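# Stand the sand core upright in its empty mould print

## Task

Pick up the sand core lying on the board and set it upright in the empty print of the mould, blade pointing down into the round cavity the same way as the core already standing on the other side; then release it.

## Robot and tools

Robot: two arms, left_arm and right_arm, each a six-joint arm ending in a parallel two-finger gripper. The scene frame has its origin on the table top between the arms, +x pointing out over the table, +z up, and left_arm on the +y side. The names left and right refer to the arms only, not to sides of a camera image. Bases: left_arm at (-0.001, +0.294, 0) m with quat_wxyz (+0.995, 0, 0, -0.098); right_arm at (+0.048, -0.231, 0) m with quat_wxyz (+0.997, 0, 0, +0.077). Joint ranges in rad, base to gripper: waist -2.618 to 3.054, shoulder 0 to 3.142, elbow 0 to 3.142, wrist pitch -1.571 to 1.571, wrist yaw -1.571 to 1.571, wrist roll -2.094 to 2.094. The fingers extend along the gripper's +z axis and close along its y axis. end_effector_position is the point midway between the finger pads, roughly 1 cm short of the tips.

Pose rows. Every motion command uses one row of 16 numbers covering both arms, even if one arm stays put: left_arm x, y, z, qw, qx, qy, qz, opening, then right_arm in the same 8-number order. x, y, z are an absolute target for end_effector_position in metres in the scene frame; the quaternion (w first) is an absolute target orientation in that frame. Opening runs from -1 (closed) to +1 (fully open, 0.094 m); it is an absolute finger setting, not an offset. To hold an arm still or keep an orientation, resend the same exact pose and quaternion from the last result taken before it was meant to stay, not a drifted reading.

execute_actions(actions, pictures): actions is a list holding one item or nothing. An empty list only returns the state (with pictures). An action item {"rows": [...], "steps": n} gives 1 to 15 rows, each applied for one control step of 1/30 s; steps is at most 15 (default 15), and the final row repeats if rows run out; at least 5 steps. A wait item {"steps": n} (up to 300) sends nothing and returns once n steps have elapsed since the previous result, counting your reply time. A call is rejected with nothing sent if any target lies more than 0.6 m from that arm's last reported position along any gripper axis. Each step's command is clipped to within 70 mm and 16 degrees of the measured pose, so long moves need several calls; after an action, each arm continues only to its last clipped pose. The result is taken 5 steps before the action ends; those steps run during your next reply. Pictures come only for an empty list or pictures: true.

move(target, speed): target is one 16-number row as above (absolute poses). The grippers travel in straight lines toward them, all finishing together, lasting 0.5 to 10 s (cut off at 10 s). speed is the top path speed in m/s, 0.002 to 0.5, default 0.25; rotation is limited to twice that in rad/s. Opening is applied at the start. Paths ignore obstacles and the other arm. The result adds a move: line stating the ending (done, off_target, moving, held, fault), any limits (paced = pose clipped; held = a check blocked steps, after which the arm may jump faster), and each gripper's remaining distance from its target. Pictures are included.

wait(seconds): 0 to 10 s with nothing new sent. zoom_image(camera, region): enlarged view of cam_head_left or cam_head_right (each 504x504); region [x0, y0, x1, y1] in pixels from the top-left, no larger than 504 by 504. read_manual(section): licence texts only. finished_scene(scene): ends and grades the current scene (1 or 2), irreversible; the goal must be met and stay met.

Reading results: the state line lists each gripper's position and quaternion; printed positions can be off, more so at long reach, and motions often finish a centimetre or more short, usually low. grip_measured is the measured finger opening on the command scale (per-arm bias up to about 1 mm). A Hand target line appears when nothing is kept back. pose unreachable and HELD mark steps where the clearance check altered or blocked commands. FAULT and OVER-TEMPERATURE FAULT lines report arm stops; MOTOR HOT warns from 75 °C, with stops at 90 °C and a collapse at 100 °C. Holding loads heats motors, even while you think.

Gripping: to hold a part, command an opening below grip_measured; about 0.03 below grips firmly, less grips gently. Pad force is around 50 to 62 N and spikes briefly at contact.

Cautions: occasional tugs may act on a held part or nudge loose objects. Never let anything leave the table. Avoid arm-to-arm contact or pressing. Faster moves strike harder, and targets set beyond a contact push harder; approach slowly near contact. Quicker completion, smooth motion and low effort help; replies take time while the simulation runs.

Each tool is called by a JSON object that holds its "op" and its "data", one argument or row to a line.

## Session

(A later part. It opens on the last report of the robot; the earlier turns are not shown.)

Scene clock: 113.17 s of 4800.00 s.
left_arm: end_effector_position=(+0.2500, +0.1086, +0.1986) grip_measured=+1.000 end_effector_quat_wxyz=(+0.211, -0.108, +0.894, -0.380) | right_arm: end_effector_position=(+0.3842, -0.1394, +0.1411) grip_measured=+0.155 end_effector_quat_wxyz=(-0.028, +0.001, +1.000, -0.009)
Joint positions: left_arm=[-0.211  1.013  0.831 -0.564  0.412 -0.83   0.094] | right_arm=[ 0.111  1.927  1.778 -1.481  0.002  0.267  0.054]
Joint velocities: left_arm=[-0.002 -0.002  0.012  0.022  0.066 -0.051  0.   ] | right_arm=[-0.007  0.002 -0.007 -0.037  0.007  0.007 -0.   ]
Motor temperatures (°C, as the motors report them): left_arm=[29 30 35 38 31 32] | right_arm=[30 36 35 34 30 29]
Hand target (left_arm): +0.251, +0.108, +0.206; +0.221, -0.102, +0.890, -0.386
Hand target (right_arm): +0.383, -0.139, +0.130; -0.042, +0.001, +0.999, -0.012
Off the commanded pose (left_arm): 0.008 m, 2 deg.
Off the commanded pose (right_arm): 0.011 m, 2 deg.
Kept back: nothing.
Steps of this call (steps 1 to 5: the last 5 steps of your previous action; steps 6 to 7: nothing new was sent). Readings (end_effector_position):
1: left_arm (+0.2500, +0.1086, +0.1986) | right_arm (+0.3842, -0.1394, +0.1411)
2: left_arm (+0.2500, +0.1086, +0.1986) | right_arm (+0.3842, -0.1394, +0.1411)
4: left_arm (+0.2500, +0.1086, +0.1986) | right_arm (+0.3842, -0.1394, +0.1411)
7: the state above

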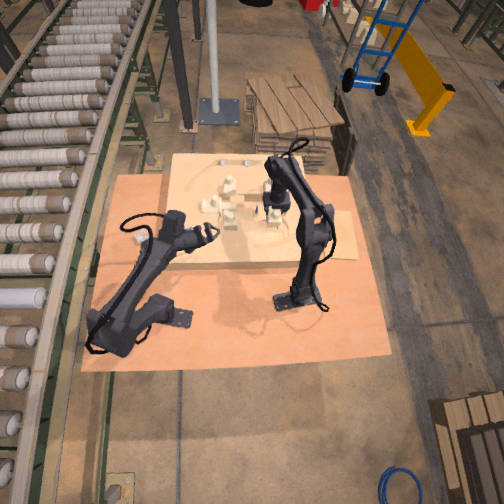

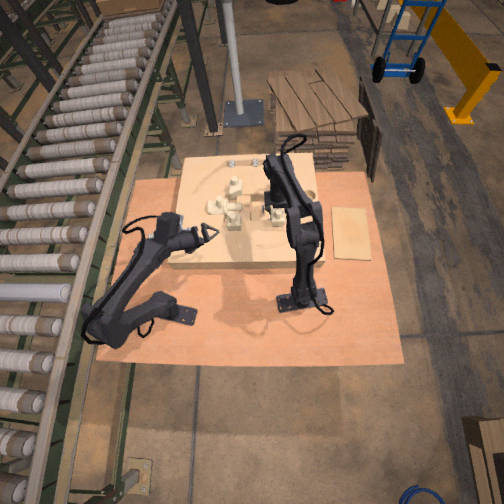

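{"op": "zoom_image", "data": {
  "camera": "cam_head_left",
  "region": [254, 164, 290, 200]
}}

{"op": "zoom_image", "data": {
  "camera": "cam_head_right",
  "region": [254, 164, 290, 200]
}}

{"op": "zoom_image", "data": {
  "camera": "cam_head_left",
  "region": [260, 200, 290, 230]
}}

{"op": "zoom_image", "data": {
  "camera": "cam_head_right",
  "region": [262, 200, 292, 230]
}}

Region (254, 164, 290, 200) of cam_head_left's 504x504 image, scaled by 14.000, with more detail than that image has.

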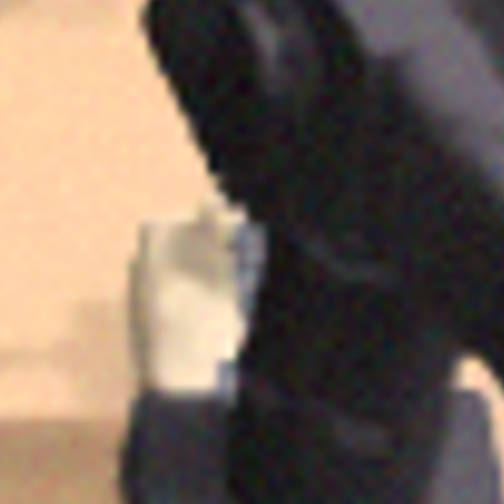

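Region (254, 164, 290, 200) of cam_head_right's 504x504 image, scaled by 14.000, with more detail than that image has.

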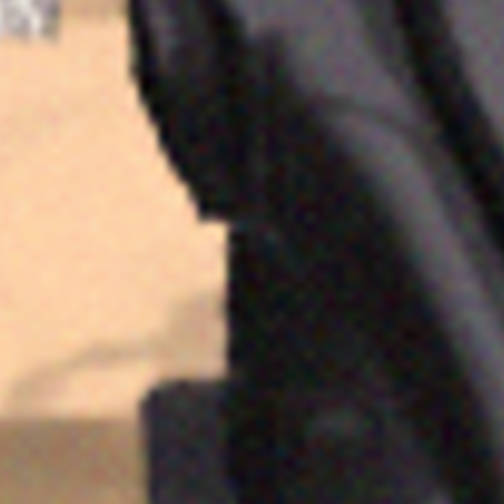

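Region (260, 200, 290, 230) of cam_head_left's 504x504 image, scaled by 16.800, with more detail than that image has.

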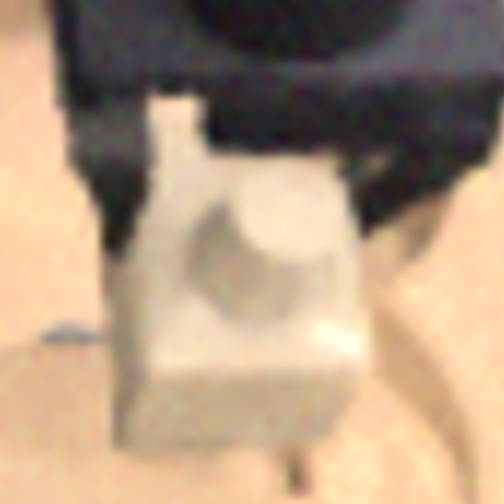

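Region (262, 200, 292, 230) of cam_head_right's 504x504 image, scaled by 16.800, with more detail than that image has.

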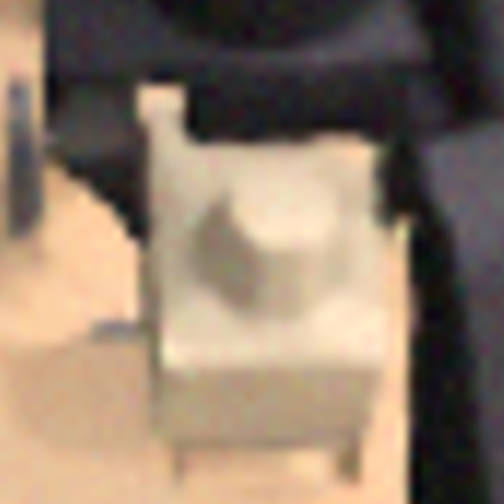

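{"op": "execute_actions", "data": {
  "actions": [
    {"rows": [[0.251,0.108,0.206,0.221,-0.102,0.890,-0.386,1.0,0.3833,-0.1387,0.1342,-0.0373,0.0014,0.9992,-0.0102,0.12],[0.251,0.108,0.206,0.221,-0.102,0.890,-0.386,1.0,0.3835,-0.1385,0.1380,-0.0328,0.0013,0.9994,-0.0090,0.12],[0.251,0.108,0.206,0.221,-0.102,0.890,-0.386,1.0,0.3837,-0.1382,0.1418,-0.0284,0.0012,0.9996,-0.0077,0.12],[0.251,0.108,0.206,0.221,-0.102,0.890,-0.386,1.0,0.3839,-0.1380,0.1456,-0.0239,0.0011,0.9997,-0.0065,0.12],[0.251,0.108,0.206,0.221,-0.102,0.890,-0.386,1.0,0.3841,-0.1377,0.1494,-0.0194,0.0010,0.9998,-0.0053,0.12],[0.251,0.108,0.206,0.221,-0.102,0.890,-0.386,1.0,0.3824,-0.1377,0.1495,-0.0226,0.0007,0.9997,-0.0062,0.12],[0.251,0.108,0.206,0.221,-0.102,0.890,-0.386,1.0,0.3806,-0.1376,0.1496,-0.0258,0.0004,0.9996,-0.0072,0.12],[0.251,0.108,0.206,0.221,-0.102,0.890,-0.386,1.0,0.3789,-0.1376,0.1497,-0.0289,0.0001,0.9995,-0.0082,0.12],[0.251,0.108,0.206,0.221,-0.102,0.890,-0.386,1.0,0.3772,-0.1375,0.1498,-0.0321,-0.0002,0.9994,-0.0091,0.12],[0.251,0.108,0.206,0.221,-0.102,0.890,-0.386,1.0,0.3755,-0.1375,0.1500,-0.0353,-0.0005,0.9993,-0.0100,0.12],[0.251,0.108,0.206,0.221,-0.102,0.890,-0.386,1.0,0.3738,-0.1374,0.1501,-0.0385,-0.0008,0.9992,-0.0110,0.12],[0.251,0.108,0.206,0.221,-0.102,0.890,-0.386,1.0,0.3720,-0.1374,0.1502,-0.0416,-0.0011,0.9991,-0.0120,0.12],[0.251,0.108,0.206,0.221,-0.102,0.890,-0.386,1.0,0.3703,-0.1374,0.1503,-0.0448,-0.0014,0.9989,-0.0129,0.12]], "steps": 15}
  ]
}}

{"op": "execute_actions", "data": {
  "actions": [
    {"rows": [[0.251,0.108,0.206,0.221,-0.102,0.890,-0.386,1.0,0.3703,-0.1374,0.1503,-0.0448,-0.0014,0.9989,-0.0129,0.12]], "steps": 8}
  ]
}}

{"op": "wait", "data": {
  "seconds": 0.1
}}

{"op": "zoom_image", "data": {
  "camera": "cam_head_left",
  "region": [262, 210, 290, 236]
}}

{"op": "zoom_image", "data": {
  "camera": "cam_head_right",
  "region": [265, 210, 293, 236]
}}

Scene clock: 119.70 s of 4800.00 s.
left_arm: end_effector_position=(+0.2500, +0.1086, +0.1986) grip_measured=+1.000 end_effector_quat_wxyz=(+0.211, -0.108, +0.894, -0.380) | right_arm: end_effector_position=(+0.3837, -0.1394, +0.1411) grip_measured=+0.155 end_effector_quat_wxyz=(-0.029, +0.001, +1.000, -0.009)
Joint positions: left_arm=[-0.211  1.013  0.831 -0.564  0.412 -0.83   0.094] | right_arm=[ 0.112  1.927  1.778 -1.483  0.002  0.267  0.054]
Joint velocities: left_arm=[-0.002  0.007 -0.002  0.051 -0.007 -0.007  0.   ] | right_arm=[ 0.002  0.002  0.017 -0.051  0.022 -0.051 -0.002]
Motor temperatures (°C, as the motors report them): left_arm=[29 30 35 38 31 32] | right_arm=[30 35 35 34 30 29]
Steps of this call (steps 1 to 90: nothing new was sent; then 3.20 s passed at rest; steps 91 to 100: the first 10 steps of this action). Readings (end_effector_position):
91: left_arm (+0.2500, +0.1086, +0.1986) | right_arm (+0.3842, -0.1394, +0.1411)
92: left_arm (+0.2500, +0.1086, +0.1986) | right_arm (+0.3842, -0.1394, +0.1411)
94: left_arm (+0.2500, +0.1086, +0.1986) | right_arm (+0.3842, -0.1394, +0.1411)
98: left_arm (+0.2500, +0.1086, +0.1986) | right_arm (+0.3841, -0.1395, +0.1411)
100: the state above

Scene clock: 119.97 s of 4800.00 s.
left_arm: end_effector_position=(+0.2500, +0.1086, +0.1986) grip_measured=+1.000 end_effector_quat_wxyz=(+0.211, -0.108, +0.894, -0.380) | right_arm: end_effector_position=(+0.3775, -0.1387, +0.1415) grip_measured=+0.155 end_effector_quat_wxyz=(-0.040, -0.002, +0.999, -0.014)
Joint positions: left_arm=[-0.211  1.013  0.831 -0.564  0.412 -0.83   0.094] | right_arm=[ 0.12   1.927  1.778 -1.506  0.005  0.27   0.054]
Joint velocities: left_arm=[-0.002  0.012 -0.022 -0.051 -0.037  0.007  0.   ] | right_arm=[ 0.012  0.002  0.002 -0.081 -0.051 -0.007 -0.001]
Motor temperatures (°C, as the motors report them): left_arm=[29 30 35 38 31 32] | right_arm=[30 35 35 34 30 29]
Off your previous action's commanded pose (left_arm): 0.008 m, 2 deg at its last step (step 5 of this call).
Off your previous action's commanded pose (right_arm): 0.014 m, 1 deg at its last step (step 5 of this call).
Steps of this call (steps 1 to 5: the last 5 steps of your previous action; steps 6 to 8: the first 3 steps of this action). Readings (end_effector_position):
6: left_arm (+0.2500, +0.1086, +0.1986) | right_arm (+0.3797, -0.1386, +0.1414)
7: left_arm (+0.2500, +0.1086, +0.1986) | right_arm (+0.3785, -0.1387, +0.1414)
8: the state above

Scene clock: 120.23 s of 4800.00 s.
left_arm: end_effector_position=(+0.2500, +0.1086, +0.1986) grip_measured=+1.000 end_effector_quat_wxyz=(+0.211, -0.108, +0.894, -0.380) | right_arm: end_effector_position=(+0.3750, -0.1391, +0.1417) grip_measured=+0.155 end_effector_quat_wxyz=(-0.045, -0.002, +0.999, -0.015)
Joint positions: left_arm=[-0.211  1.013  0.831 -0.564  0.412 -0.83   0.094] | right_arm=[ 0.121  1.927  1.778 -1.516  0.005  0.271  0.054]
Joint velocities: left_arm=[-0.012 -0.017 -0.012 -0.022  0.037 -0.007  0.   ] | right_arm=[-0.007 -0.017 -0.012 -0.007  0.051  0.022 -0.001]
Motor temperatures (°C, as the motors report them): left_arm=[29 30 35 38 31 32] | right_arm=[30 35 35 34 30 29]
Hand target (left_arm): +0.251, +0.108, +0.206; +0.221, -0.102, +0.890, -0.386
Hand target (right_arm): +0.370, -0.137, +0.150; -0.044, -0.002, +0.999, -0.013
Off the commanded pose (left_arm): 0.008 m, 2 deg.
Off the commanded pose (right_arm): 0.010 m, 0 deg.
Kept back: nothing.
Steps of this call (steps 1 to 5: the last 5 steps of your previous action; steps 6 to 8: nothing new was sent). Readings (end_effector_position):
1: left_arm (+0.2500, +0.1086, +0.1986) | right_arm (+0.3767, -0.1388, +0.1416)
2: left_arm (+0.2500, +0.1086, +0.1986) | right_arm (+0.3761, -0.1388, +0.1416)
4: left_arm (+0.2500, +0.1086, +0.1986) | right_arm (+0.3755, -0.1390, +0.1417)
8: the state above

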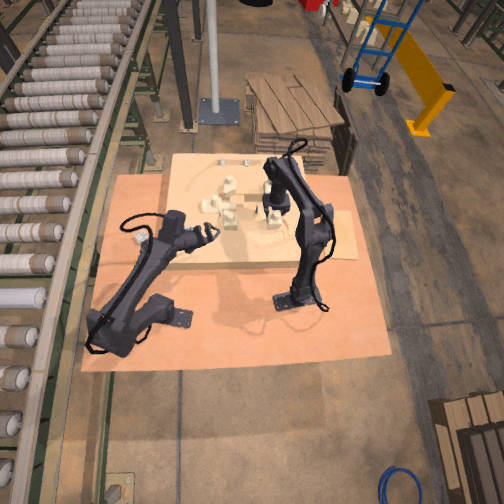

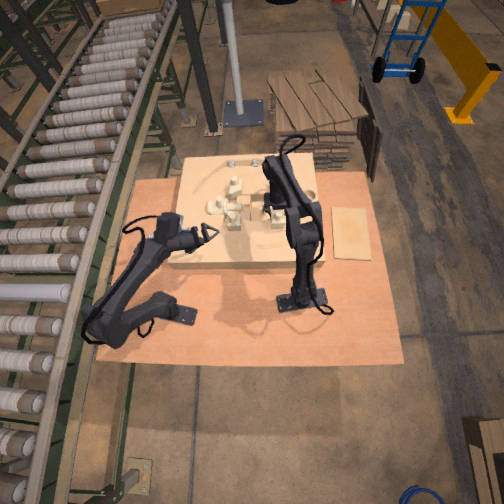

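Region (262, 210, 290, 236) of cam_head_left's 504x504 image, scaled by 18.000, with more detail than that image has; it fills the top 468 rows of this view, and the rest is white.

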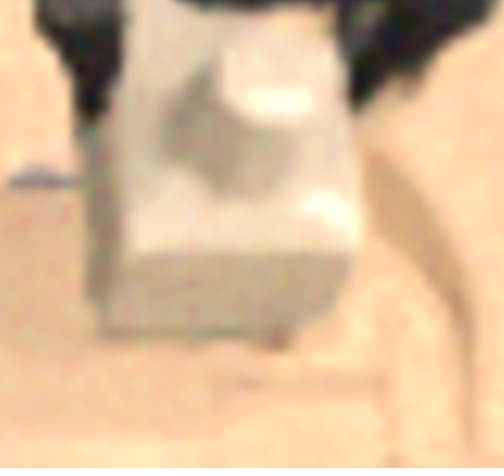

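Region (265, 210, 293, 236) of cam_head_right's 504x504 image, scaled by 18.000, with more detail than that image has; it fills the top 468 rows of this view, and the rest is white.

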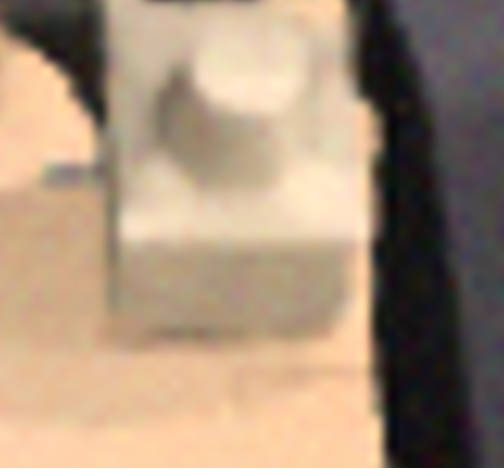

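{"op": "execute_actions", "data": {
  "actions": [
    {"rows": [[0.251,0.108,0.206,0.221,-0.102,0.890,-0.386,1.0,0.3720,-0.1375,0.1486,-0.0435,-0.0012,0.9990,-0.0129,0.12],[0.251,0.108,0.206,0.221,-0.102,0.890,-0.386,1.0,0.3736,-0.1375,0.1470,-0.0422,-0.0010,0.9990,-0.0128,0.12],[0.251,0.108,0.206,0.221,-0.102,0.890,-0.386,1.0,0.3753,-0.1376,0.1453,-0.0409,-0.0007,0.9991,-0.0128,0.12],[0.251,0.108,0.206,0.221,-0.102,0.890,-0.386,1.0,0.3769,-0.1377,0.1436,-0.0396,-0.0005,0.9991,-0.0127,0.12],[0.251,0.108,0.206,0.221,-0.102,0.890,-0.386,1.0,0.3769,-0.1377,0.1436,-0.0396,-0.0005,0.9991,-0.0127,0.12],[0.251,0.108,0.206,0.221,-0.102,0.890,-0.386,1.0,0.3770,-0.1377,0.1423,-0.0405,-0.0005,0.9991,-0.0130,0.12],[0.251,0.108,0.206,0.221,-0.102,0.890,-0.386,1.0,0.3770,-0.1377,0.1410,-0.0414,-0.0005,0.9991,-0.0132,0.12],[0.251,0.108,0.206,0.221,-0.102,0.890,-0.386,1.0,0.3771,-0.1377,0.1397,-0.0423,-0.0005,0.9990,-0.0135,0.12],[0.251,0.108,0.206,0.221,-0.102,0.890,-0.386,1.0,0.3771,-0.1376,0.1384,-0.0432,-0.0005,0.9990,-0.0137,0.12],[0.251,0.108,0.206,0.221,-0.102,0.890,-0.386,1.0,0.3772,-0.1376,0.1371,-0.0441,-0.0005,0.9989,-0.0140,0.12],[0.251,0.108,0.206,0.221,-0.102,0.890,-0.386,1.0,0.3772,-0.1376,0.1358,-0.0450,-0.0005,0.9989,-0.0142,0.12],[0.251,0.108,0.206,0.221,-0.102,0.890,-0.386,1.0,0.3773,-0.1376,0.1346,-0.0459,-0.0005,0.9988,-0.0145,0.12],[0.251,0.108,0.206,0.221,-0.102,0.890,-0.386,1.0,0.3774,-0.1376,0.1333,-0.0467,-0.0005,0.9988,-0.0148,0.12],[0.251,0.108,0.206,0.221,-0.102,0.890,-0.386,1.0,0.3774,-0.1375,0.1320,-0.0476,-0.0005,0.9988,-0.0150,0.12],[0.251,0.108,0.206,0.221,-0.102,0.890,-0.386,1.0,0.3775,-0.1375,0.1307,-0.0485,-0.0005,0.9987,-0.0153,0.12]], "steps": 15}
  ]
}}

{"op": "execute_actions", "data": {
  "actions": [
    {"rows": [[0.251,0.108,0.206,0.221,-0.102,0.890,-0.386,1.0,0.3775,-0.1375,0.1300,-0.0490,-0.0005,0.9987,-0.0154,0.12],[0.251,0.108,0.206,0.221,-0.102,0.890,-0.386,1.0,0.3775,-0.1375,0.1294,-0.0494,-0.0005,0.9987,-0.0155,0.12],[0.251,0.108,0.206,0.221,-0.102,0.890,-0.386,1.0,0.3776,-0.1375,0.1287,-0.0499,-0.0005,0.9986,-0.0157,0.12],[0.251,0.108,0.206,0.221,-0.102,0.890,-0.386,1.0,0.3776,-0.1375,0.1281,-0.0503,-0.0005,0.9986,-0.0158,0.12],[0.251,0.108,0.206,0.221,-0.102,0.890,-0.386,1.0,0.3776,-0.1375,0.1274,-0.0508,-0.0005,0.9986,-0.0159,0.12],[0.251,0.108,0.206,0.221,-0.102,0.890,-0.386,1.0,0.3776,-0.1375,0.1268,-0.0512,-0.0005,0.9986,-0.0160,0.12],[0.251,0.108,0.206,0.221,-0.102,0.890,-0.386,1.0,0.3777,-0.1375,0.1261,-0.0517,-0.0005,0.9985,-0.0162,0.12],[0.251,0.108,0.206,0.221,-0.102,0.890,-0.386,1.0,0.3777,-0.1375,0.1255,-0.0521,-0.0005,0.9985,-0.0163,0.12]], "steps": 15}
  ]
}}

{"op": "wait", "data": {
  "seconds": 0.1
}}

{"op": "zoom_image", "data": {
  "camera": "cam_head_left",
  "region": [262, 210, 290, 236]
}}

{"op": "zoom_image", "data": {
  "camera": "cam_head_right",
  "region": [265, 210, 293, 236]
}}

Scene clock: 123.57 s of 4800.00 s.
left_arm: end_effector_position=(+0.2500, +0.1086, +0.1986) grip_measured=+1.000 end_effector_quat_wxyz=(+0.211, -0.108, +0.894, -0.380) | right_arm: end_effector_position=(+0.3774, -0.1385, +0.1413) grip_measured=+0.155 end_effector_quat_wxyz=(-0.040, -0.002, +0.999, -0.014)
Joint positions: left_arm=[-0.211  1.013  0.831 -0.564  0.412 -0.83   0.094] | right_arm=[ 0.121  1.928  1.778 -1.506  0.005  0.271  0.054]
Joint velocities: left_arm=[-0.002 -0.007 -0.017 -0.081  0.022 -0.022  0.   ] | right_arm=[ 0.002  0.012 -0.017  0.066  0.051  0.007 -0.001]
Motor temperatures (°C, as the motors report them): left_arm=[29 30 35 38 31 32] | right_arm=[30 36 35 34 30 29]
Steps of this call (steps 1 to 90: nothing new was sent; steps 91 to 100: the first 10 steps of this action). Readings (end_effector_position):
91: left_arm (+0.2500, +0.1086, +0.1986) | right_arm (+0.3749, -0.1392, +0.1418)
92: left_arm (+0.2500, +0.1086, +0.1986) | right_arm (+0.3749, -0.1392, +0.1418)
94: left_arm (+0.2500, +0.1086, +0.1986) | right_arm (+0.3750, -0.1391, +0.1417)
98: left_arm (+0.2500, +0.1086, +0.1986) | right_arm (+0.3764, -0.1387, +0.1416)
100: the state above

Scene clock: 124.07 s of 4800.00 s.
left_arm: end_effector_position=(+0.2500, +0.1086, +0.1986) grip_measured=+1.000 end_effector_quat_wxyz=(+0.211, -0.108, +0.894, -0.380) | right_arm: end_effector_position=(+0.3782, -0.1404, +0.1253) grip_measured=+0.155 end_effector_quat_wxyz=(-0.054, -0.002, +0.998, -0.024)
Joint positions: left_arm=[-0.211  1.013  0.831 -0.564  0.412 -0.83   0.094] | right_arm=[ 0.121  1.956  1.751 -1.482  0.017  0.271  0.054]
Joint velocities: left_arm=[-0.002  0.002  0.002 -0.081 -0.007  0.051  0.   ] | right_arm=[ 0.002  0.027 -0.022 -0.022 -0.051 -0.022  0.001]
Motor temperatures (°C, as the motors report them): left_arm=[29 30 35 38 31 32] | right_arm=[30 36 35 34 30 29]
Off your previous action's commanded pose (left_arm): 0.008 m, 2 deg at its last step (step 5 of this call).
Off your previous action's commanded pose (right_arm): 0.007 m, 1 deg at its last step (step 5 of this call).
Steps of this call (steps 1 to 5: the last 5 steps of your previous action; steps 6 to 15: the first 10 steps of this action). Readings (end_effector_position):
6: left_arm (+0.2500, +0.1086, +0.1986) | right_arm (+0.3781, -0.1398, +0.1372)
7: left_arm (+0.2500, +0.1086, +0.1986) | right_arm (+0.3778, -0.1400, +0.1361)
9: left_arm (+0.2500, +0.1086, +0.1986) | right_arm (+0.3775, -0.1400, +0.1333)
13: left_arm (+0.2500, +0.1086, +0.1986) | right_arm (+0.3779, -0.1403, +0.1270)
15: the state above

Scene clock: 124.33 s of 4800.00 s.
left_arm: end_effector_position=(+0.2500, +0.1086, +0.1986) grip_measured=+1.000 end_effector_quat_wxyz=(+0.211, -0.108, +0.894, -0.380) | right_arm: end_effector_position=(+0.3784, -0.1404, +0.1248) grip_measured=+0.155 end_effector_quat_wxyz=(-0.054, -0.002, +0.998, -0.024)
Joint positions: left_arm=[-0.211  1.013  0.831 -0.564  0.412 -0.83   0.094] | right_arm=[ 0.121  1.958  1.75  -1.48   0.017  0.271  0.054]
Joint velocities: left_arm=[-0.002 -0.017 -0.027 -0.037 -0.037 -0.022  0.   ] | right_arm=[ 0.007  0.002 -0.012 -0.037  0.022 -0.022  0.   ]
Motor temperatures (°C, as the motors report them): left_arm=[29 30 35 38 31 32] | right_arm=[30 36 35 34 30 29]
Hand target (left_arm): +0.251, +0.108, +0.206; +0.221, -0.102, +0.890, -0.386
Hand target (right_arm): +0.378, -0.138, +0.125; -0.052, -0.001, +0.998, -0.017
Off the commanded pose (left_arm): 0.008 m, 2 deg.
Off the commanded pose (right_arm): 0.003 m, 1 deg.
Kept back: nothing.
Steps of this call (steps 1 to 5: the last 5 steps of your previous action; steps 6 to 8: nothing new was sent). Readings (end_effector_position):
1: left_arm (+0.2500, +0.1086, +0.1986) | right_arm (+0.3783, -0.1404, +0.1250)
2: left_arm (+0.2500, +0.1086, +0.1986) | right_arm (+0.3784, -0.1404, +0.1247)
4: left_arm (+0.2500, +0.1086, +0.1986) | right_arm (+0.3784, -0.1404, +0.1248)
8: the state above

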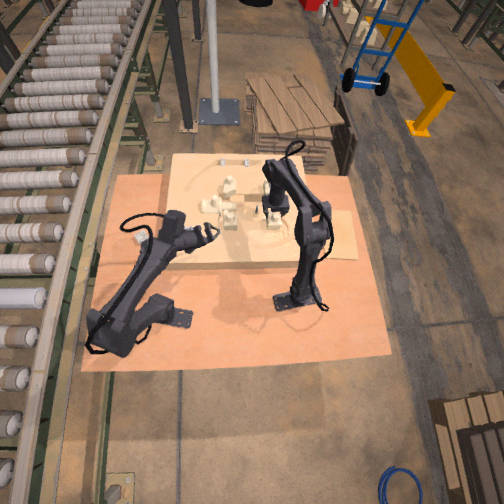

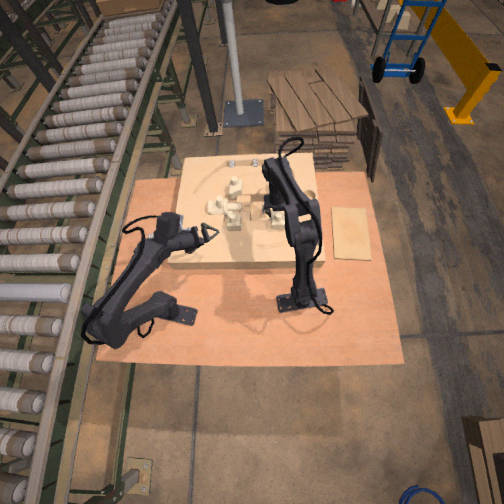

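Region (262, 210, 290, 236) of cam_head_left's 504x504 image, scaled by 18.000, with more detail than that image has; it fills the top 468 rows of this view, and the rest is white.

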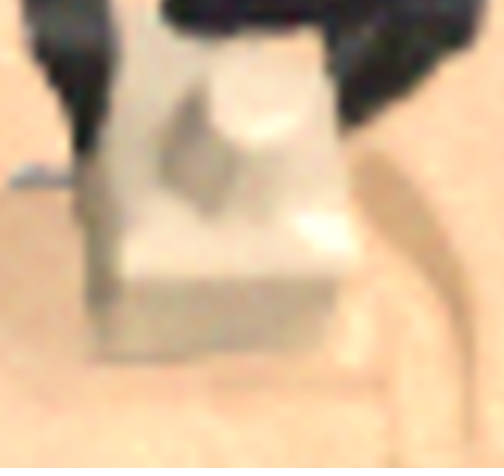

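Region (265, 210, 293, 236) of cam_head_right's 504x504 image, scaled by 18.000, with more detail than that image has; it fills the top 468 rows of this view, and the rest is white.

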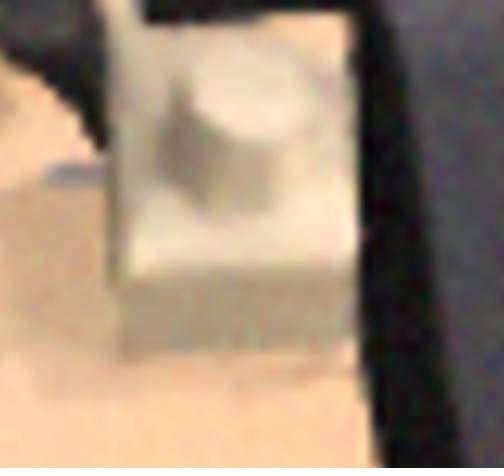

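{"op": "execute_actions", "data": {
  "actions": [
    {"rows": [[0.251,0.108,0.206,0.221,-0.102,0.890,-0.386,1.0,0.3778,-0.1378,0.1245,-0.0528,-0.0006,0.9985,-0.0173,0.12],[0.251,0.108,0.206,0.221,-0.102,0.890,-0.386,1.0,0.3779,-0.1381,0.1236,-0.0535,-0.0008,0.9984,-0.0183,0.12],[0.251,0.108,0.206,0.221,-0.102,0.890,-0.386,1.0,0.3780,-0.1383,0.1226,-0.0542,-0.0009,0.9983,-0.0192,0.12],[0.251,0.108,0.206,0.221,-0.102,0.890,-0.386,1.0,0.3781,-0.1386,0.1216,-0.0549,-0.0010,0.9983,-0.0202,0.12],[0.251,0.108,0.206,0.221,-0.102,0.890,-0.386,1.0,0.3782,-0.1389,0.1206,-0.0556,-0.0011,0.9982,-0.0212,0.12],[0.251,0.108,0.206,0.221,-0.102,0.890,-0.386,1.0,0.3783,-0.1392,0.1197,-0.0563,-0.0013,0.9982,-0.0221,0.12],[0.251,0.108,0.206,0.221,-0.102,0.890,-0.386,1.0,0.3784,-0.1394,0.1187,-0.0570,-0.0014,0.9981,-0.0231,0.12],[0.251,0.108,0.206,0.221,-0.102,0.890,-0.386,1.0,0.3785,-0.1397,0.1177,-0.0577,-0.0015,0.9980,-0.0241,0.12]], "steps": 15}
  ]
}}

{"op": "execute_actions", "data": {
  "actions": [
    {"steps": 8}
  ],
  "pictures": true
}}

{"op": "zoom_image", "data": {
  "camera": "cam_head_left",
  "region": [262, 210, 290, 236]
}}

{"op": "zoom_image", "data": {
  "camera": "cam_head_right",
  "region": [265, 210, 293, 236]
}}

Scene clock: 126.93 s of 4800.00 s.
left_arm: end_effector_position=(+0.2500, +0.1086, +0.1986) grip_measured=+1.000 end_effector_quat_wxyz=(+0.211, -0.108, +0.894, -0.380) | right_arm: end_effector_position=(+0.3791, -0.1405, +0.1232) grip_measured=+0.155 end_effector_quat_wxyz=(-0.055, -0.002, +0.998, -0.025)
Joint positions: left_arm=[-0.211  1.013  0.831 -0.564  0.412 -0.83   0.094] | right_arm=[ 0.121  1.962  1.75  -1.478  0.019  0.271  0.054]
Joint velocities: left_arm=[-0.017  0.012 -0.002  0.051 -0.007 -0.007  0.   ] | right_arm=[ 0.002  0.081 -0.017  0.022  0.051 -0.007  0.001]
Motor temperatures (°C, as the motors report them): left_arm=[29 30 35 38 31 32] | right_arm=[30 36 35 33 30 29]
Steps of this call (steps 1 to 68: nothing new was sent; steps 69 to 78: the first 10 steps of this action). Readings (end_effector_position):
69: left_arm (+0.2500, +0.1086, +0.1986) | right_arm (+0.3784, -0.1404, +0.1248)
70: left_arm (+0.2500, +0.1086, +0.1986) | right_arm (+0.3784, -0.1404, +0.1248)
72: left_arm (+0.2500, +0.1086, +0.1986) | right_arm (+0.3785, -0.1404, +0.1247)
76: left_arm (+0.2500, +0.1086, +0.1986) | right_arm (+0.3789, -0.1405, +0.1243)
78: the state above

Scene clock: 127.20 s of 4800.00 s.
left_arm: end_effector_position=(+0.2500, +0.1086, +0.1986) grip_measured=+1.000 end_effector_quat_wxyz=(+0.211, -0.108, +0.894, -0.380) | right_arm: end_effector_position=(+0.3793, -0.1406, +0.1221) grip_measured=+0.155 end_effector_quat_wxyz=(-0.056, -0.002, +0.998, -0.026)
Joint positions: left_arm=[-0.211  1.013  0.831 -0.564  0.412 -0.83   0.094] | right_arm=[ 0.121  1.966  1.75  -1.477  0.02   0.271  0.054]
Joint velocities: left_arm=[ 0.002  0.007  0.012 -0.051  0.007  0.007  0.   ] | right_arm=[ 0.007 -0.007 -0.002  0.081 -0.037  0.037 -0.001]
Motor temperatures (°C, as the motors report them): left_arm=[29 30 35 38 31 32] | right_arm=[30 36 35 33 30 29]
Hand target (left_arm): +0.251, +0.108, +0.206; +0.221, -0.102, +0.890, -0.386
Hand target (right_arm): +0.379, -0.140, +0.118; -0.058, -0.002, +0.998, -0.024
Off the commanded pose (left_arm): 0.008 m, 2 deg.
Off the commanded pose (right_arm): 0.005 m, 0 deg.
Kept back: nothing.
Steps of this call (steps 1 to 5: the last 5 steps of your previous action; steps 6 to 8: nothing new was sent). Readings (end_effector_position):
1: left_arm (+0.2500, +0.1086, +0.1986) | right_arm (+0.3792, -0.1406, +0.1223)
2: left_arm (+0.2500, +0.1086, +0.1986) | right_arm (+0.3793, -0.1406, +0.1221)
4: left_arm (+0.2500, +0.1086, +0.1986) | right_arm (+0.3793, -0.1406, +0.1221)
8: the state above

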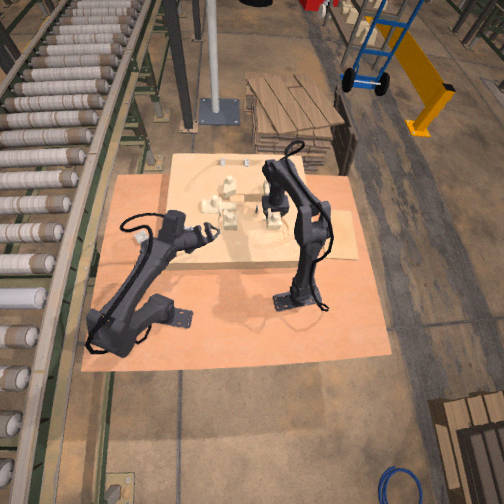

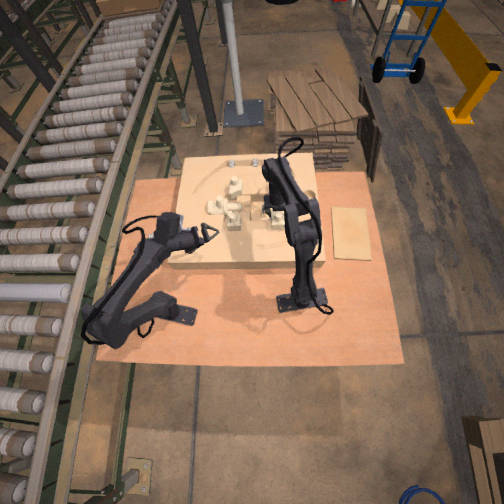

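Region (262, 210, 290, 236) of cam_head_left's 504x504 image, scaled by 18.000, with more detail than that image has; it fills the top 468 rows of this view, and the rest is white.

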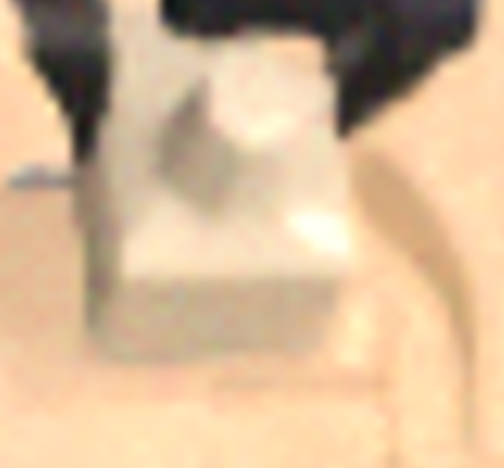

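Region (265, 210, 293, 236) of cam_head_right's 504x504 image, scaled by 18.000, with more detail than that image has; it fills the top 468 rows of this view, and the rest is white.

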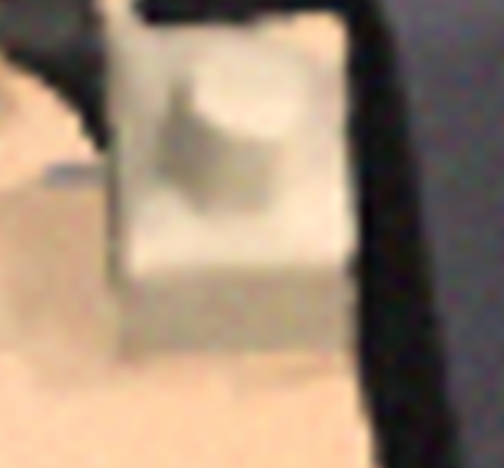

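{"op": "execute_actions", "data": {
  "actions": [
    {"rows": [[0.251,0.108,0.206,0.221,-0.102,0.890,-0.386,1.0,0.3786,-0.1397,0.1170,-0.0592,-0.0015,0.9979,-0.0245,0.12],[0.251,0.108,0.206,0.221,-0.102,0.890,-0.386,1.0,0.3786,-0.1397,0.1163,-0.0606,-0.0015,0.9978,-0.0249,0.12],[0.251,0.108,0.206,0.221,-0.102,0.890,-0.386,1.0,0.3787,-0.1397,0.1157,-0.0621,-0.0015,0.9977,-0.0253,0.12],[0.251,0.108,0.206,0.221,-0.102,0.890,-0.386,1.0,0.3787,-0.1396,0.1150,-0.0635,-0.0015,0.9976,-0.0257,0.12],[0.251,0.108,0.206,0.221,-0.102,0.890,-0.386,1.0,0.3788,-0.1396,0.1143,-0.0650,-0.0015,0.9975,-0.0261,0.12],[0.251,0.108,0.206,0.221,-0.102,0.890,-0.386,1.0,0.3789,-0.1396,0.1136,-0.0664,-0.0015,0.9974,-0.0265,0.12]], "steps": 15}
  ]
}}

Scene clock: 131.90 s of 4800.00 s.
left_arm: end_effector_position=(+0.2500, +0.1086, +0.1986) grip_measured=+1.000 end_effector_quat_wxyz=(+0.211, -0.108, +0.894, -0.380) | right_arm: end_effector_position=(+0.3792, -0.1406, +0.1217) grip_measured=+0.155 end_effector_quat_wxyz=(-0.056, -0.002, +0.998, -0.026)
Joint positions: left_arm=[-0.211  1.013  0.831 -0.564  0.412 -0.83   0.094] | right_arm=[ 0.121  1.967  1.75  -1.477  0.02   0.271  0.054]
Joint velocities: left_arm=[-0.002  0.007  0.007  0.007 -0.051  0.051  0.   ] | right_arm=[ 0.017  0.012  0.007  0.051 -0.037  0.022 -0.001]
Motor temperatures (°C, as the motors report them): left_arm=[29 30 35 38 31 32] | right_arm=[30 36 35 33 30 29]
Steps of this call (steps 1 to 90: nothing new was sent; then 1.37 s passed at rest; steps 91 to 100: the first 10 steps of this action). Readings (end_effector_position):
91: left_arm (+0.2500, +0.1086, +0.1986) | right_arm (+0.3793, -0.1406, +0.1221)
92: left_arm (+0.2500, +0.1086, +0.1986) | right_arm (+0.3793, -0.1406, +0.1221)
94: left_arm (+0.2500, +0.1086, +0.1986) | right_arm (+0.3793, -0.1406, +0.1221)
98: left_arm (+0.2500, +0.1086, +0.1986) | right_arm (+0.3792, -0.1406, +0.1217)
100: the state above

{"op": "execute_actions", "data": {
  "actions": [
    {"rows": [[0.251,0.108,0.206,0.221,-0.102,0.890,-0.386,1.0,0.3793,-0.1397,0.1180,-0.0610,-0.0015,0.9978,-0.0255,0.12],[0.251,0.108,0.206,0.221,-0.102,0.890,-0.386,1.0,0.3797,-0.1398,0.1223,-0.0556,-0.0015,0.9982,-0.0245,0.12],[0.251,0.108,0.206,0.221,-0.102,0.890,-0.386,1.0,0.3801,-0.1399,0.1267,-0.0501,-0.0015,0.9985,-0.0235,0.12],[0.251,0.108,0.206,0.221,-0.102,0.890,-0.386,1.0,0.3805,-0.1400,0.1310,-0.0447,-0.0015,0.9988,-0.0225,0.12],[0.251,0.108,0.206,0.221,-0.102,0.890,-0.386,1.0,0.3805,-0.1400,0.1310,-0.0447,-0.0015,0.9988,-0.0225,0.12],[0.251,0.108,0.206,0.221,-0.102,0.890,-0.386,1.0,0.3805,-0.1400,0.1310,-0.0447,-0.0015,0.9988,-0.0225,0.20],[0.251,0.108,0.206,0.221,-0.102,0.890,-0.386,1.0,0.3805,-0.1400,0.1310,-0.0447,-0.0015,0.9988,-0.0225,0.28],[0.251,0.108,0.206,0.221,-0.102,0.890,-0.386,1.0,0.3805,-0.1400,0.1310,-0.0447,-0.0015,0.9988,-0.0225,0.38],[0.251,0.108,0.206,0.221,-0.102,0.890,-0.386,1.0,0.3805,-0.1400,0.1310,-0.0447,-0.0015,0.9988,-0.0225,0.5]], "steps": 12}
  ]
}}

{"op": "execute_actions", "data": {
  "actions": [
    {"rows": [[0.251,0.108,0.206,0.221,-0.102,0.890,-0.386,1.0,0.3805,-0.1400,0.1340,-0.0420,-0.0015,0.9989,-0.0218,0.5],[0.251,0.108,0.206,0.221,-0.102,0.890,-0.386,1.0,0.3805,-0.1400,0.1380,-0.0383,-0.0015,0.9990,-0.0208,0.5],[0.251,0.108,0.206,0.221,-0.102,0.890,-0.386,1.0,0.3804,-0.1400,0.1425,-0.0342,-0.0015,0.9992,-0.0196,0.5],[0.251,0.108,0.206,0.221,-0.102,0.890,-0.386,1.0,0.3804,-0.1400,0.1475,-0.0297,-0.0015,0.9994,-0.0184,0.5],[0.251,0.108,0.206,0.221,-0.102,0.890,-0.386,1.0,0.3803,-0.1400,0.1525,-0.0251,-0.0015,0.9995,-0.0172,0.5],[0.251,0.108,0.206,0.221,-0.102,0.890,-0.386,1.0,0.3803,-0.1400,0.1575,-0.0205,-0.0015,0.9997,-0.0159,0.5],[0.251,0.108,0.206,0.221,-0.102,0.890,-0.386,1.0,0.3802,-0.1400,0.1625,-0.0160,-0.0015,0.9998,-0.0147,0.5],[0.251,0.108,0.206,0.221,-0.102,0.890,-0.386,1.0,0.3802,-0.1400,0.1675,-0.0114,-0.0015,0.9998,-0.0134,0.5],[0.251,0.108,0.206,0.221,-0.102,0.890,-0.386,1.0,0.3801,-0.1400,0.1720,-0.0073,-0.0015,0.9999,-0.0123,0.5],[0.251,0.108,0.206,0.221,-0.102,0.890,-0.386,1.0,0.3801,-0.1400,0.1755,-0.0041,-0.0015,0.9999,-0.0114,0.5],[0.251,0.108,0.206,0.221,-0.102,0.890,-0.386,1.0,0.3800,-0.1400,0.1780,-0.0018,-0.0015,0.9999,-0.0108,0.5],[0.251,0.108,0.206,0.221,-0.102,0.890,-0.386,1.0,0.3800,-0.1400,0.1800,0.0,-0.0015,0.9999,-0.0100,0.5]], "steps": 15}
  ]
}}

{"op": "wait", "data": {
  "seconds": 0.15
}}

{"op": "zoom_image", "data": {
  "camera": "cam_head_left",
  "region": [262, 210, 290, 236]
}}

{"op": "zoom_image", "data": {
  "camera": "cam_head_right",
  "region": [265, 210, 293, 236]
}}

Scene clock: 133.07 s of 4800.00 s.
left_arm: end_effector_position=(+0.2500, +0.1086, +0.1986) grip_measured=+1.000 end_effector_quat_wxyz=(+0.211, -0.108, +0.894, -0.380) | right_arm: end_effector_position=(+0.3792, -0.1406, +0.1217) grip_measured=+0.243 end_effector_quat_wxyz=(-0.057, -0.002, +0.998, -0.026)
Joint positions: left_arm=[-0.211  1.013  0.831 -0.564  0.412 -0.83   0.094] | right_arm=[ 0.121  1.967  1.75  -1.478  0.02   0.271  0.058]
Joint velocities: left_arm=[-0.002 -0.017  0.007  0.022  0.007 -0.007  0.   ] | right_arm=[ 0.012  0.012  0.007 -0.007  0.022 -0.066  0.071]
Motor temperatures (°C, as the motors report them): left_arm=[29 30 35 38 31 32] | right_arm=[30 36 35 33 30 29]
Off your previous action's commanded pose (left_arm): 0.008 m, 2 deg at its last step (step 5 of this call).
Off your previous action's commanded pose (right_arm): 0.008 m, 1 deg at its last step (step 5 of this call).
Steps of this call (steps 1 to 5: the last 5 steps of your previous action; steps 6 to 28: nothing new was sent; steps 29 to 35: the first 7 steps of this action). Readings (end_effector_position):
29: left_arm (+0.2500, +0.1086, +0.1986) | right_arm (+0.3792, -0.1406, +0.1217)
30: left_arm (+0.2500, +0.1086, +0.1986) | right_arm (+0.3792, -0.1406, +0.1217)
32: left_arm (+0.2500, +0.1086, +0.1986) | right_arm (+0.3792, -0.1406, +0.1217)
35: the state above

Scene clock: 133.57 s of 4800.00 s.
left_arm: end_effector_position=(+0.2500, +0.1086, +0.1986) grip_measured=+1.000 end_effector_quat_wxyz=(+0.211, -0.108, +0.894, -0.380) | right_arm: end_effector_position=(+0.3777, -0.1411, +0.1431) grip_measured=+0.498 end_effector_quat_wxyz=(-0.039, -0.002, +0.999, -0.021)
Joint positions: left_arm=[-0.211  1.013  0.831 -0.564  0.412 -0.83   0.094] | right_arm=[ 0.121  1.927  1.785 -1.514  0.02   0.271  0.07 ]
Joint velocities: left_arm=[ 0.002 -0.002  0.007 -0.066 -0.022  0.022  0.   ] | right_arm=[ 0.002 -0.276  0.344 -0.154  0.037  0.022  0.   ]
Motor temperatures (°C, as the motors report them): left_arm=[29 30 35 38 31 32] | right_arm=[30 36 35 33 30 29]
Off your previous action's commanded pose (left_arm): 0.008 m, 2 deg at its last step (step 5 of this call).
Off your previous action's commanded pose (right_arm): 0.009 m, 1 deg at its last step (step 5 of this call).
Steps of this call (steps 1 to 5: the last 5 steps of your previous action; steps 6 to 15: the first 10 steps of this action). Readings (end_effector_position):
6: left_arm (+0.2500, +0.1086, +0.1986) | right_arm (+0.3791, -0.1407, +0.1217)
7: left_arm (+0.2500, +0.1086, +0.1986) | right_arm (+0.3790, -0.1407, +0.1217)
9: left_arm (+0.2500, +0.1086, +0.1986) | right_arm (+0.3780, -0.1410, +0.1220)
13: left_arm (+0.2500, +0.1086, +0.1986) | right_arm (+0.3765, -0.1414, +0.1321)
15: the state above

Scene clock: 133.90 s of 4800.00 s.
left_arm: end_effector_position=(+0.2500, +0.1086, +0.1986) grip_measured=+1.000 end_effector_quat_wxyz=(+0.211, -0.108, +0.894, -0.380) | right_arm: end_effector_position=(+0.3789, -0.1407, +0.1678) grip_measured=+0.498 end_effector_quat_wxyz=(-0.013, -0.002, +1.000, -0.014)
Joint positions: left_arm=[-0.211  1.013  0.831 -0.564  0.412 -0.83   0.094] | right_arm=[ 0.121  1.893  1.84  -1.551  0.02   0.271  0.07 ]
Joint velocities: left_arm=[ 0.002  0.007  0.012  0.051 -0.037  0.037  0.   ] | right_arm=[ 0.002  0.007 -0.007 -0.037 -0.037 -0.037 -0.001]
Motor temperatures (°C, as the motors report them): left_arm=[29 30 35 38 31 32] | right_arm=[30 36 35 33 30 29]
Hand target (left_arm): +0.251, +0.108, +0.206; +0.221, -0.102, +0.890, -0.386
Hand target (right_arm): +0.379, -0.140, +0.180; +0.000, -0.001, +1.000, -0.009
Off the commanded pose (left_arm): 0.008 m, 2 deg.
Off the commanded pose (right_arm): 0.012 m, 2 deg.
Kept back: nothing.
Steps of this call (steps 1 to 5: the last 5 steps of your previous action; steps 6 to 10: nothing new was sent). Readings (end_effector_position):
1: left_arm (+0.2500, +0.1086, +0.1986) | right_arm (+0.3785, -0.1408, +0.1490)
2: left_arm (+0.2500, +0.1086, +0.1986) | right_arm (+0.3792, -0.1406, +0.1547)
4: left_arm (+0.2500, +0.1086, +0.1986) | right_arm (+0.3804, -0.1403, +0.1636)
8: left_arm (+0.2500, +0.1086, +0.1986) | right_arm (+0.3797, -0.1405, +0.1678)
10: the state above

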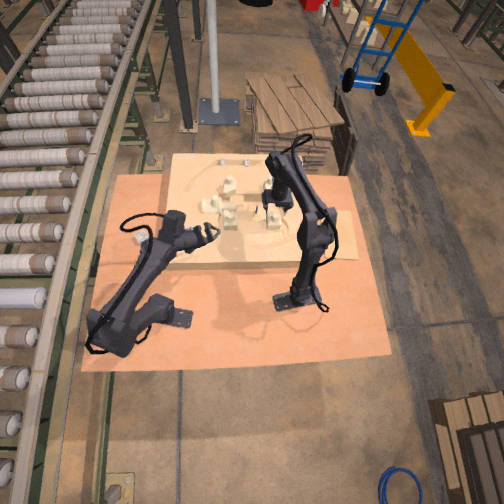

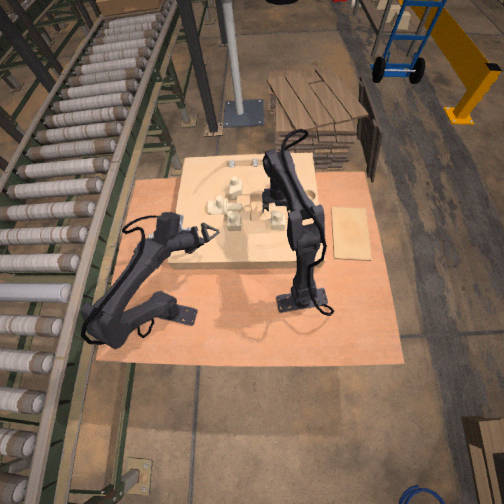

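Region (262, 210, 290, 236) of cam_head_left's 504x504 image, scaled by 18.000, with more detail than that image has; it fills the top 468 rows of this view, and the rest is white.

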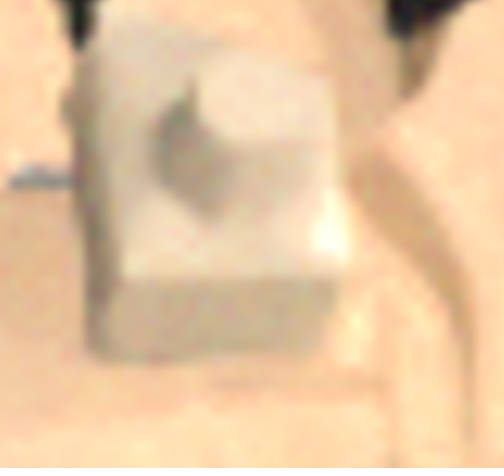

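Region (265, 210, 293, 236) of cam_head_right's 504x504 image, scaled by 18.000, with more detail than that image has; it fills the top 468 rows of this view, and the rest is white.

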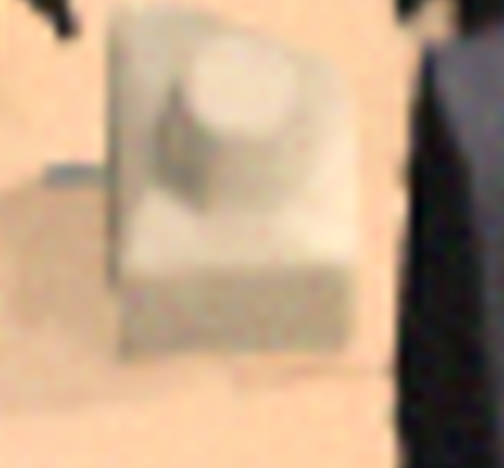

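{"op": "zoom_image", "data": {
  "camera": "cam_head_left",
  "region": [250, 190, 300, 240]
}}

{"op": "zoom_image", "data": {
  "camera": "cam_head_right",
  "region": [252, 190, 302, 240]
}}

{"op": "zoom_image", "data": {
  "camera": "cam_head_left",
  "region": [264, 220, 286, 234]
}}

{"op": "zoom_image", "data": {
  "camera": "cam_head_right",
  "region": [267, 220, 289, 234]
}}

Region (250, 190, 300, 240) of cam_head_left's 504x504 image, scaled by 10.080, with more detail than that image has.

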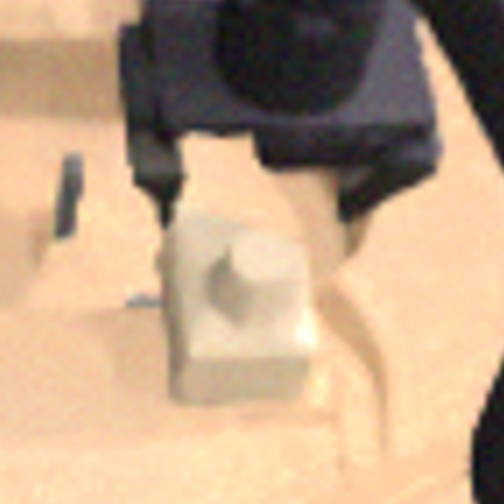

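Region (252, 190, 302, 240) of cam_head_right's 504x504 image, scaled by 10.080, with more detail than that image has.

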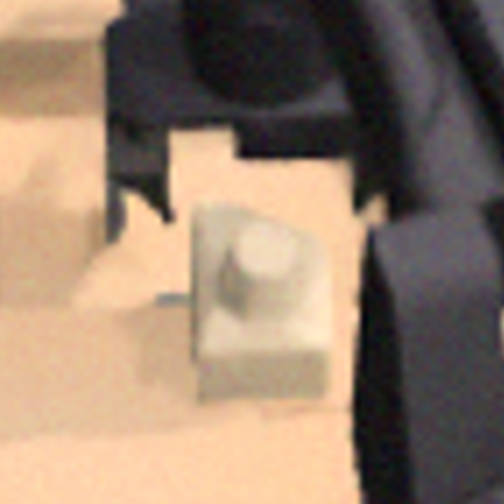

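Region (264, 220, 286, 234) of cam_head_left's 504x504 image, scaled by 22.909, with more detail than that image has; it fills the top 321 rows of this view, and the rest is white.

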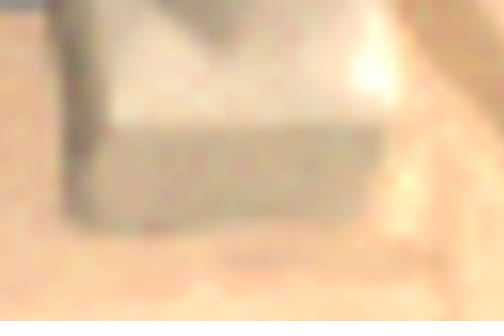

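Region (267, 220, 289, 234) of cam_head_right's 504x504 image, scaled by 22.909, with more detail than that image has; it fills the top 321 rows of this view, and the rest is white.

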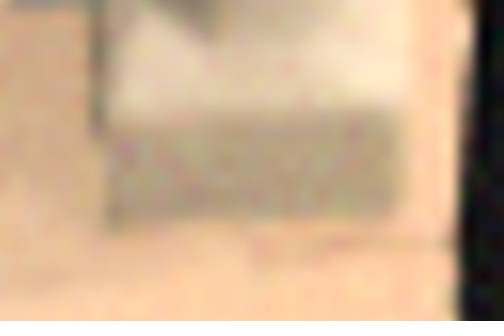

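I'll confirm the current state before ending the scene.

{"op": "execute_actions", "data": {
  "actions": []
}}

Scene clock: 136.83 s of 4800.00 s.
left_arm: end_effector_position=(+0.2500, +0.1086, +0.1986) grip_measured=+1.000 end_effector_quat_wxyz=(+0.211, -0.108, +0.894, -0.380) | right_arm: end_effector_position=(+0.3776, -0.1411, +0.1678) grip_measured=+0.498 end_effector_quat_wxyz=(-0.016, -0.002, +1.000, -0.015)
Joint positions: left_arm=[-0.211  1.013  0.831 -0.564  0.412 -0.83   0.094] | right_arm=[ 0.121  1.893  1.84  -1.557  0.02   0.271  0.07 ]
Joint velocities: left_arm=[-0.002  0.007  0.007 -0.095 -0.051  0.022  0.   ] | right_arm=[-0.012  0.002 -0.002  0.051 -0.007  0.037 -0.001]
Motor temperatures (°C, as the motors report them): left_arm=[29 30 35 38 31 32] | right_arm=[30 36 35 33 30 29]
Hand target (left_arm): +0.251, +0.108, +0.206; +0.221, -0.102, +0.890, -0.386
Hand target (right_arm): +0.379, -0.140, +0.180; +0.000, -0.001, +1.000, -0.009
Off the commanded pose (left_arm): 0.008 m, 2 deg.
Off the commanded pose (right_arm): 0.012 m, 2 deg.
Kept back: nothing.
Steps of this call (steps 1 to 88: nothing new was sent). Readings (end_effector_position):
1: left_arm (+0.2500, +0.1086, +0.1986) | right_arm (+0.3786, -0.1408, +0.1678)
2: left_arm (+0.2500, +0.1086, +0.1986) | right_arm (+0.3783, -0.1409, +0.1678)
4: left_arm (+0.2500, +0.1086, +0.1986) | right_arm (+0.3780, -0.1410, +0.1678)
8: left_arm (+0.2500, +0.1086, +0.1986) | right_arm (+0.3776, -0.1411, +0.1678)
88: the state above

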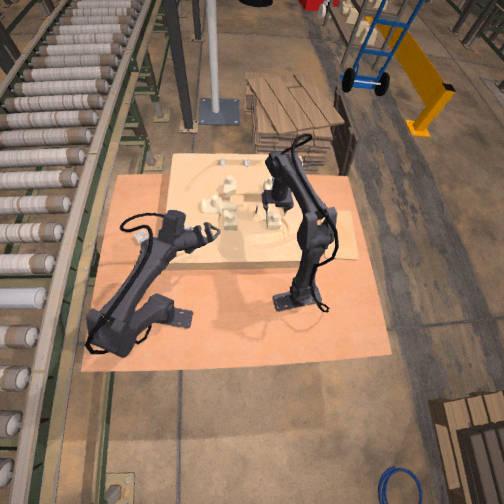

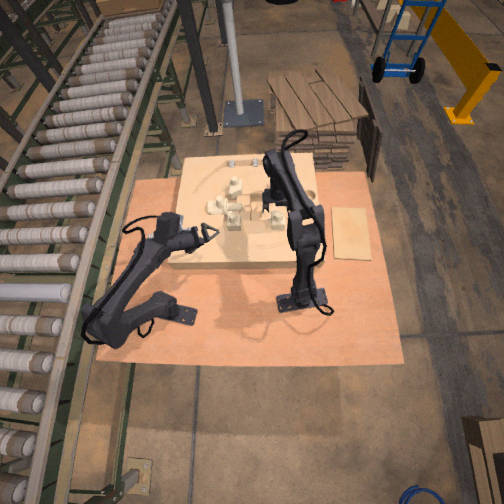

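{"op": "zoom_image", "data": {
  "camera": "cam_head_left",
  "region": [190, 150, 320, 260]
}}

{"op": "zoom_image", "data": {
  "camera": "cam_head_right",
  "region": [190, 150, 320, 260]
}}

Region (190, 150, 320, 260) of cam_head_left's 504x504 image, scaled by 3.877, with more detail than that image has; it fills the top 426 rows of this view, and the rest is white.

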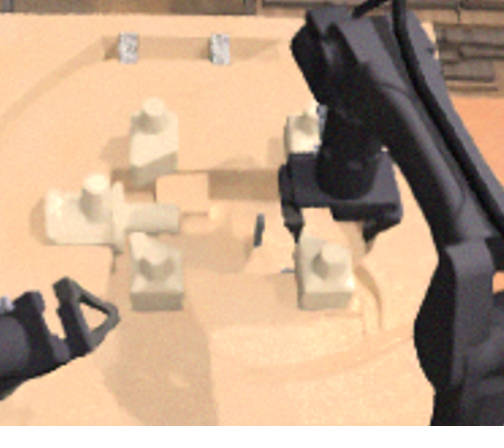

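Region (190, 150, 320, 260) of cam_head_right's 504x504 image, scaled by 3.877, with more detail than that image has; it fills the top 426 rows of this view, and the rest is white.

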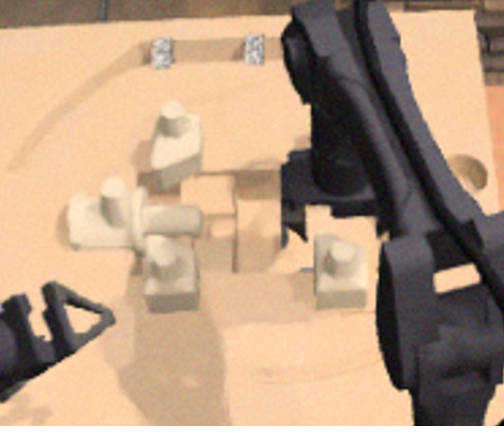

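{"op": "finished_scene", "data": {
  "scene": 2
}}

The scene is finished: the task was done.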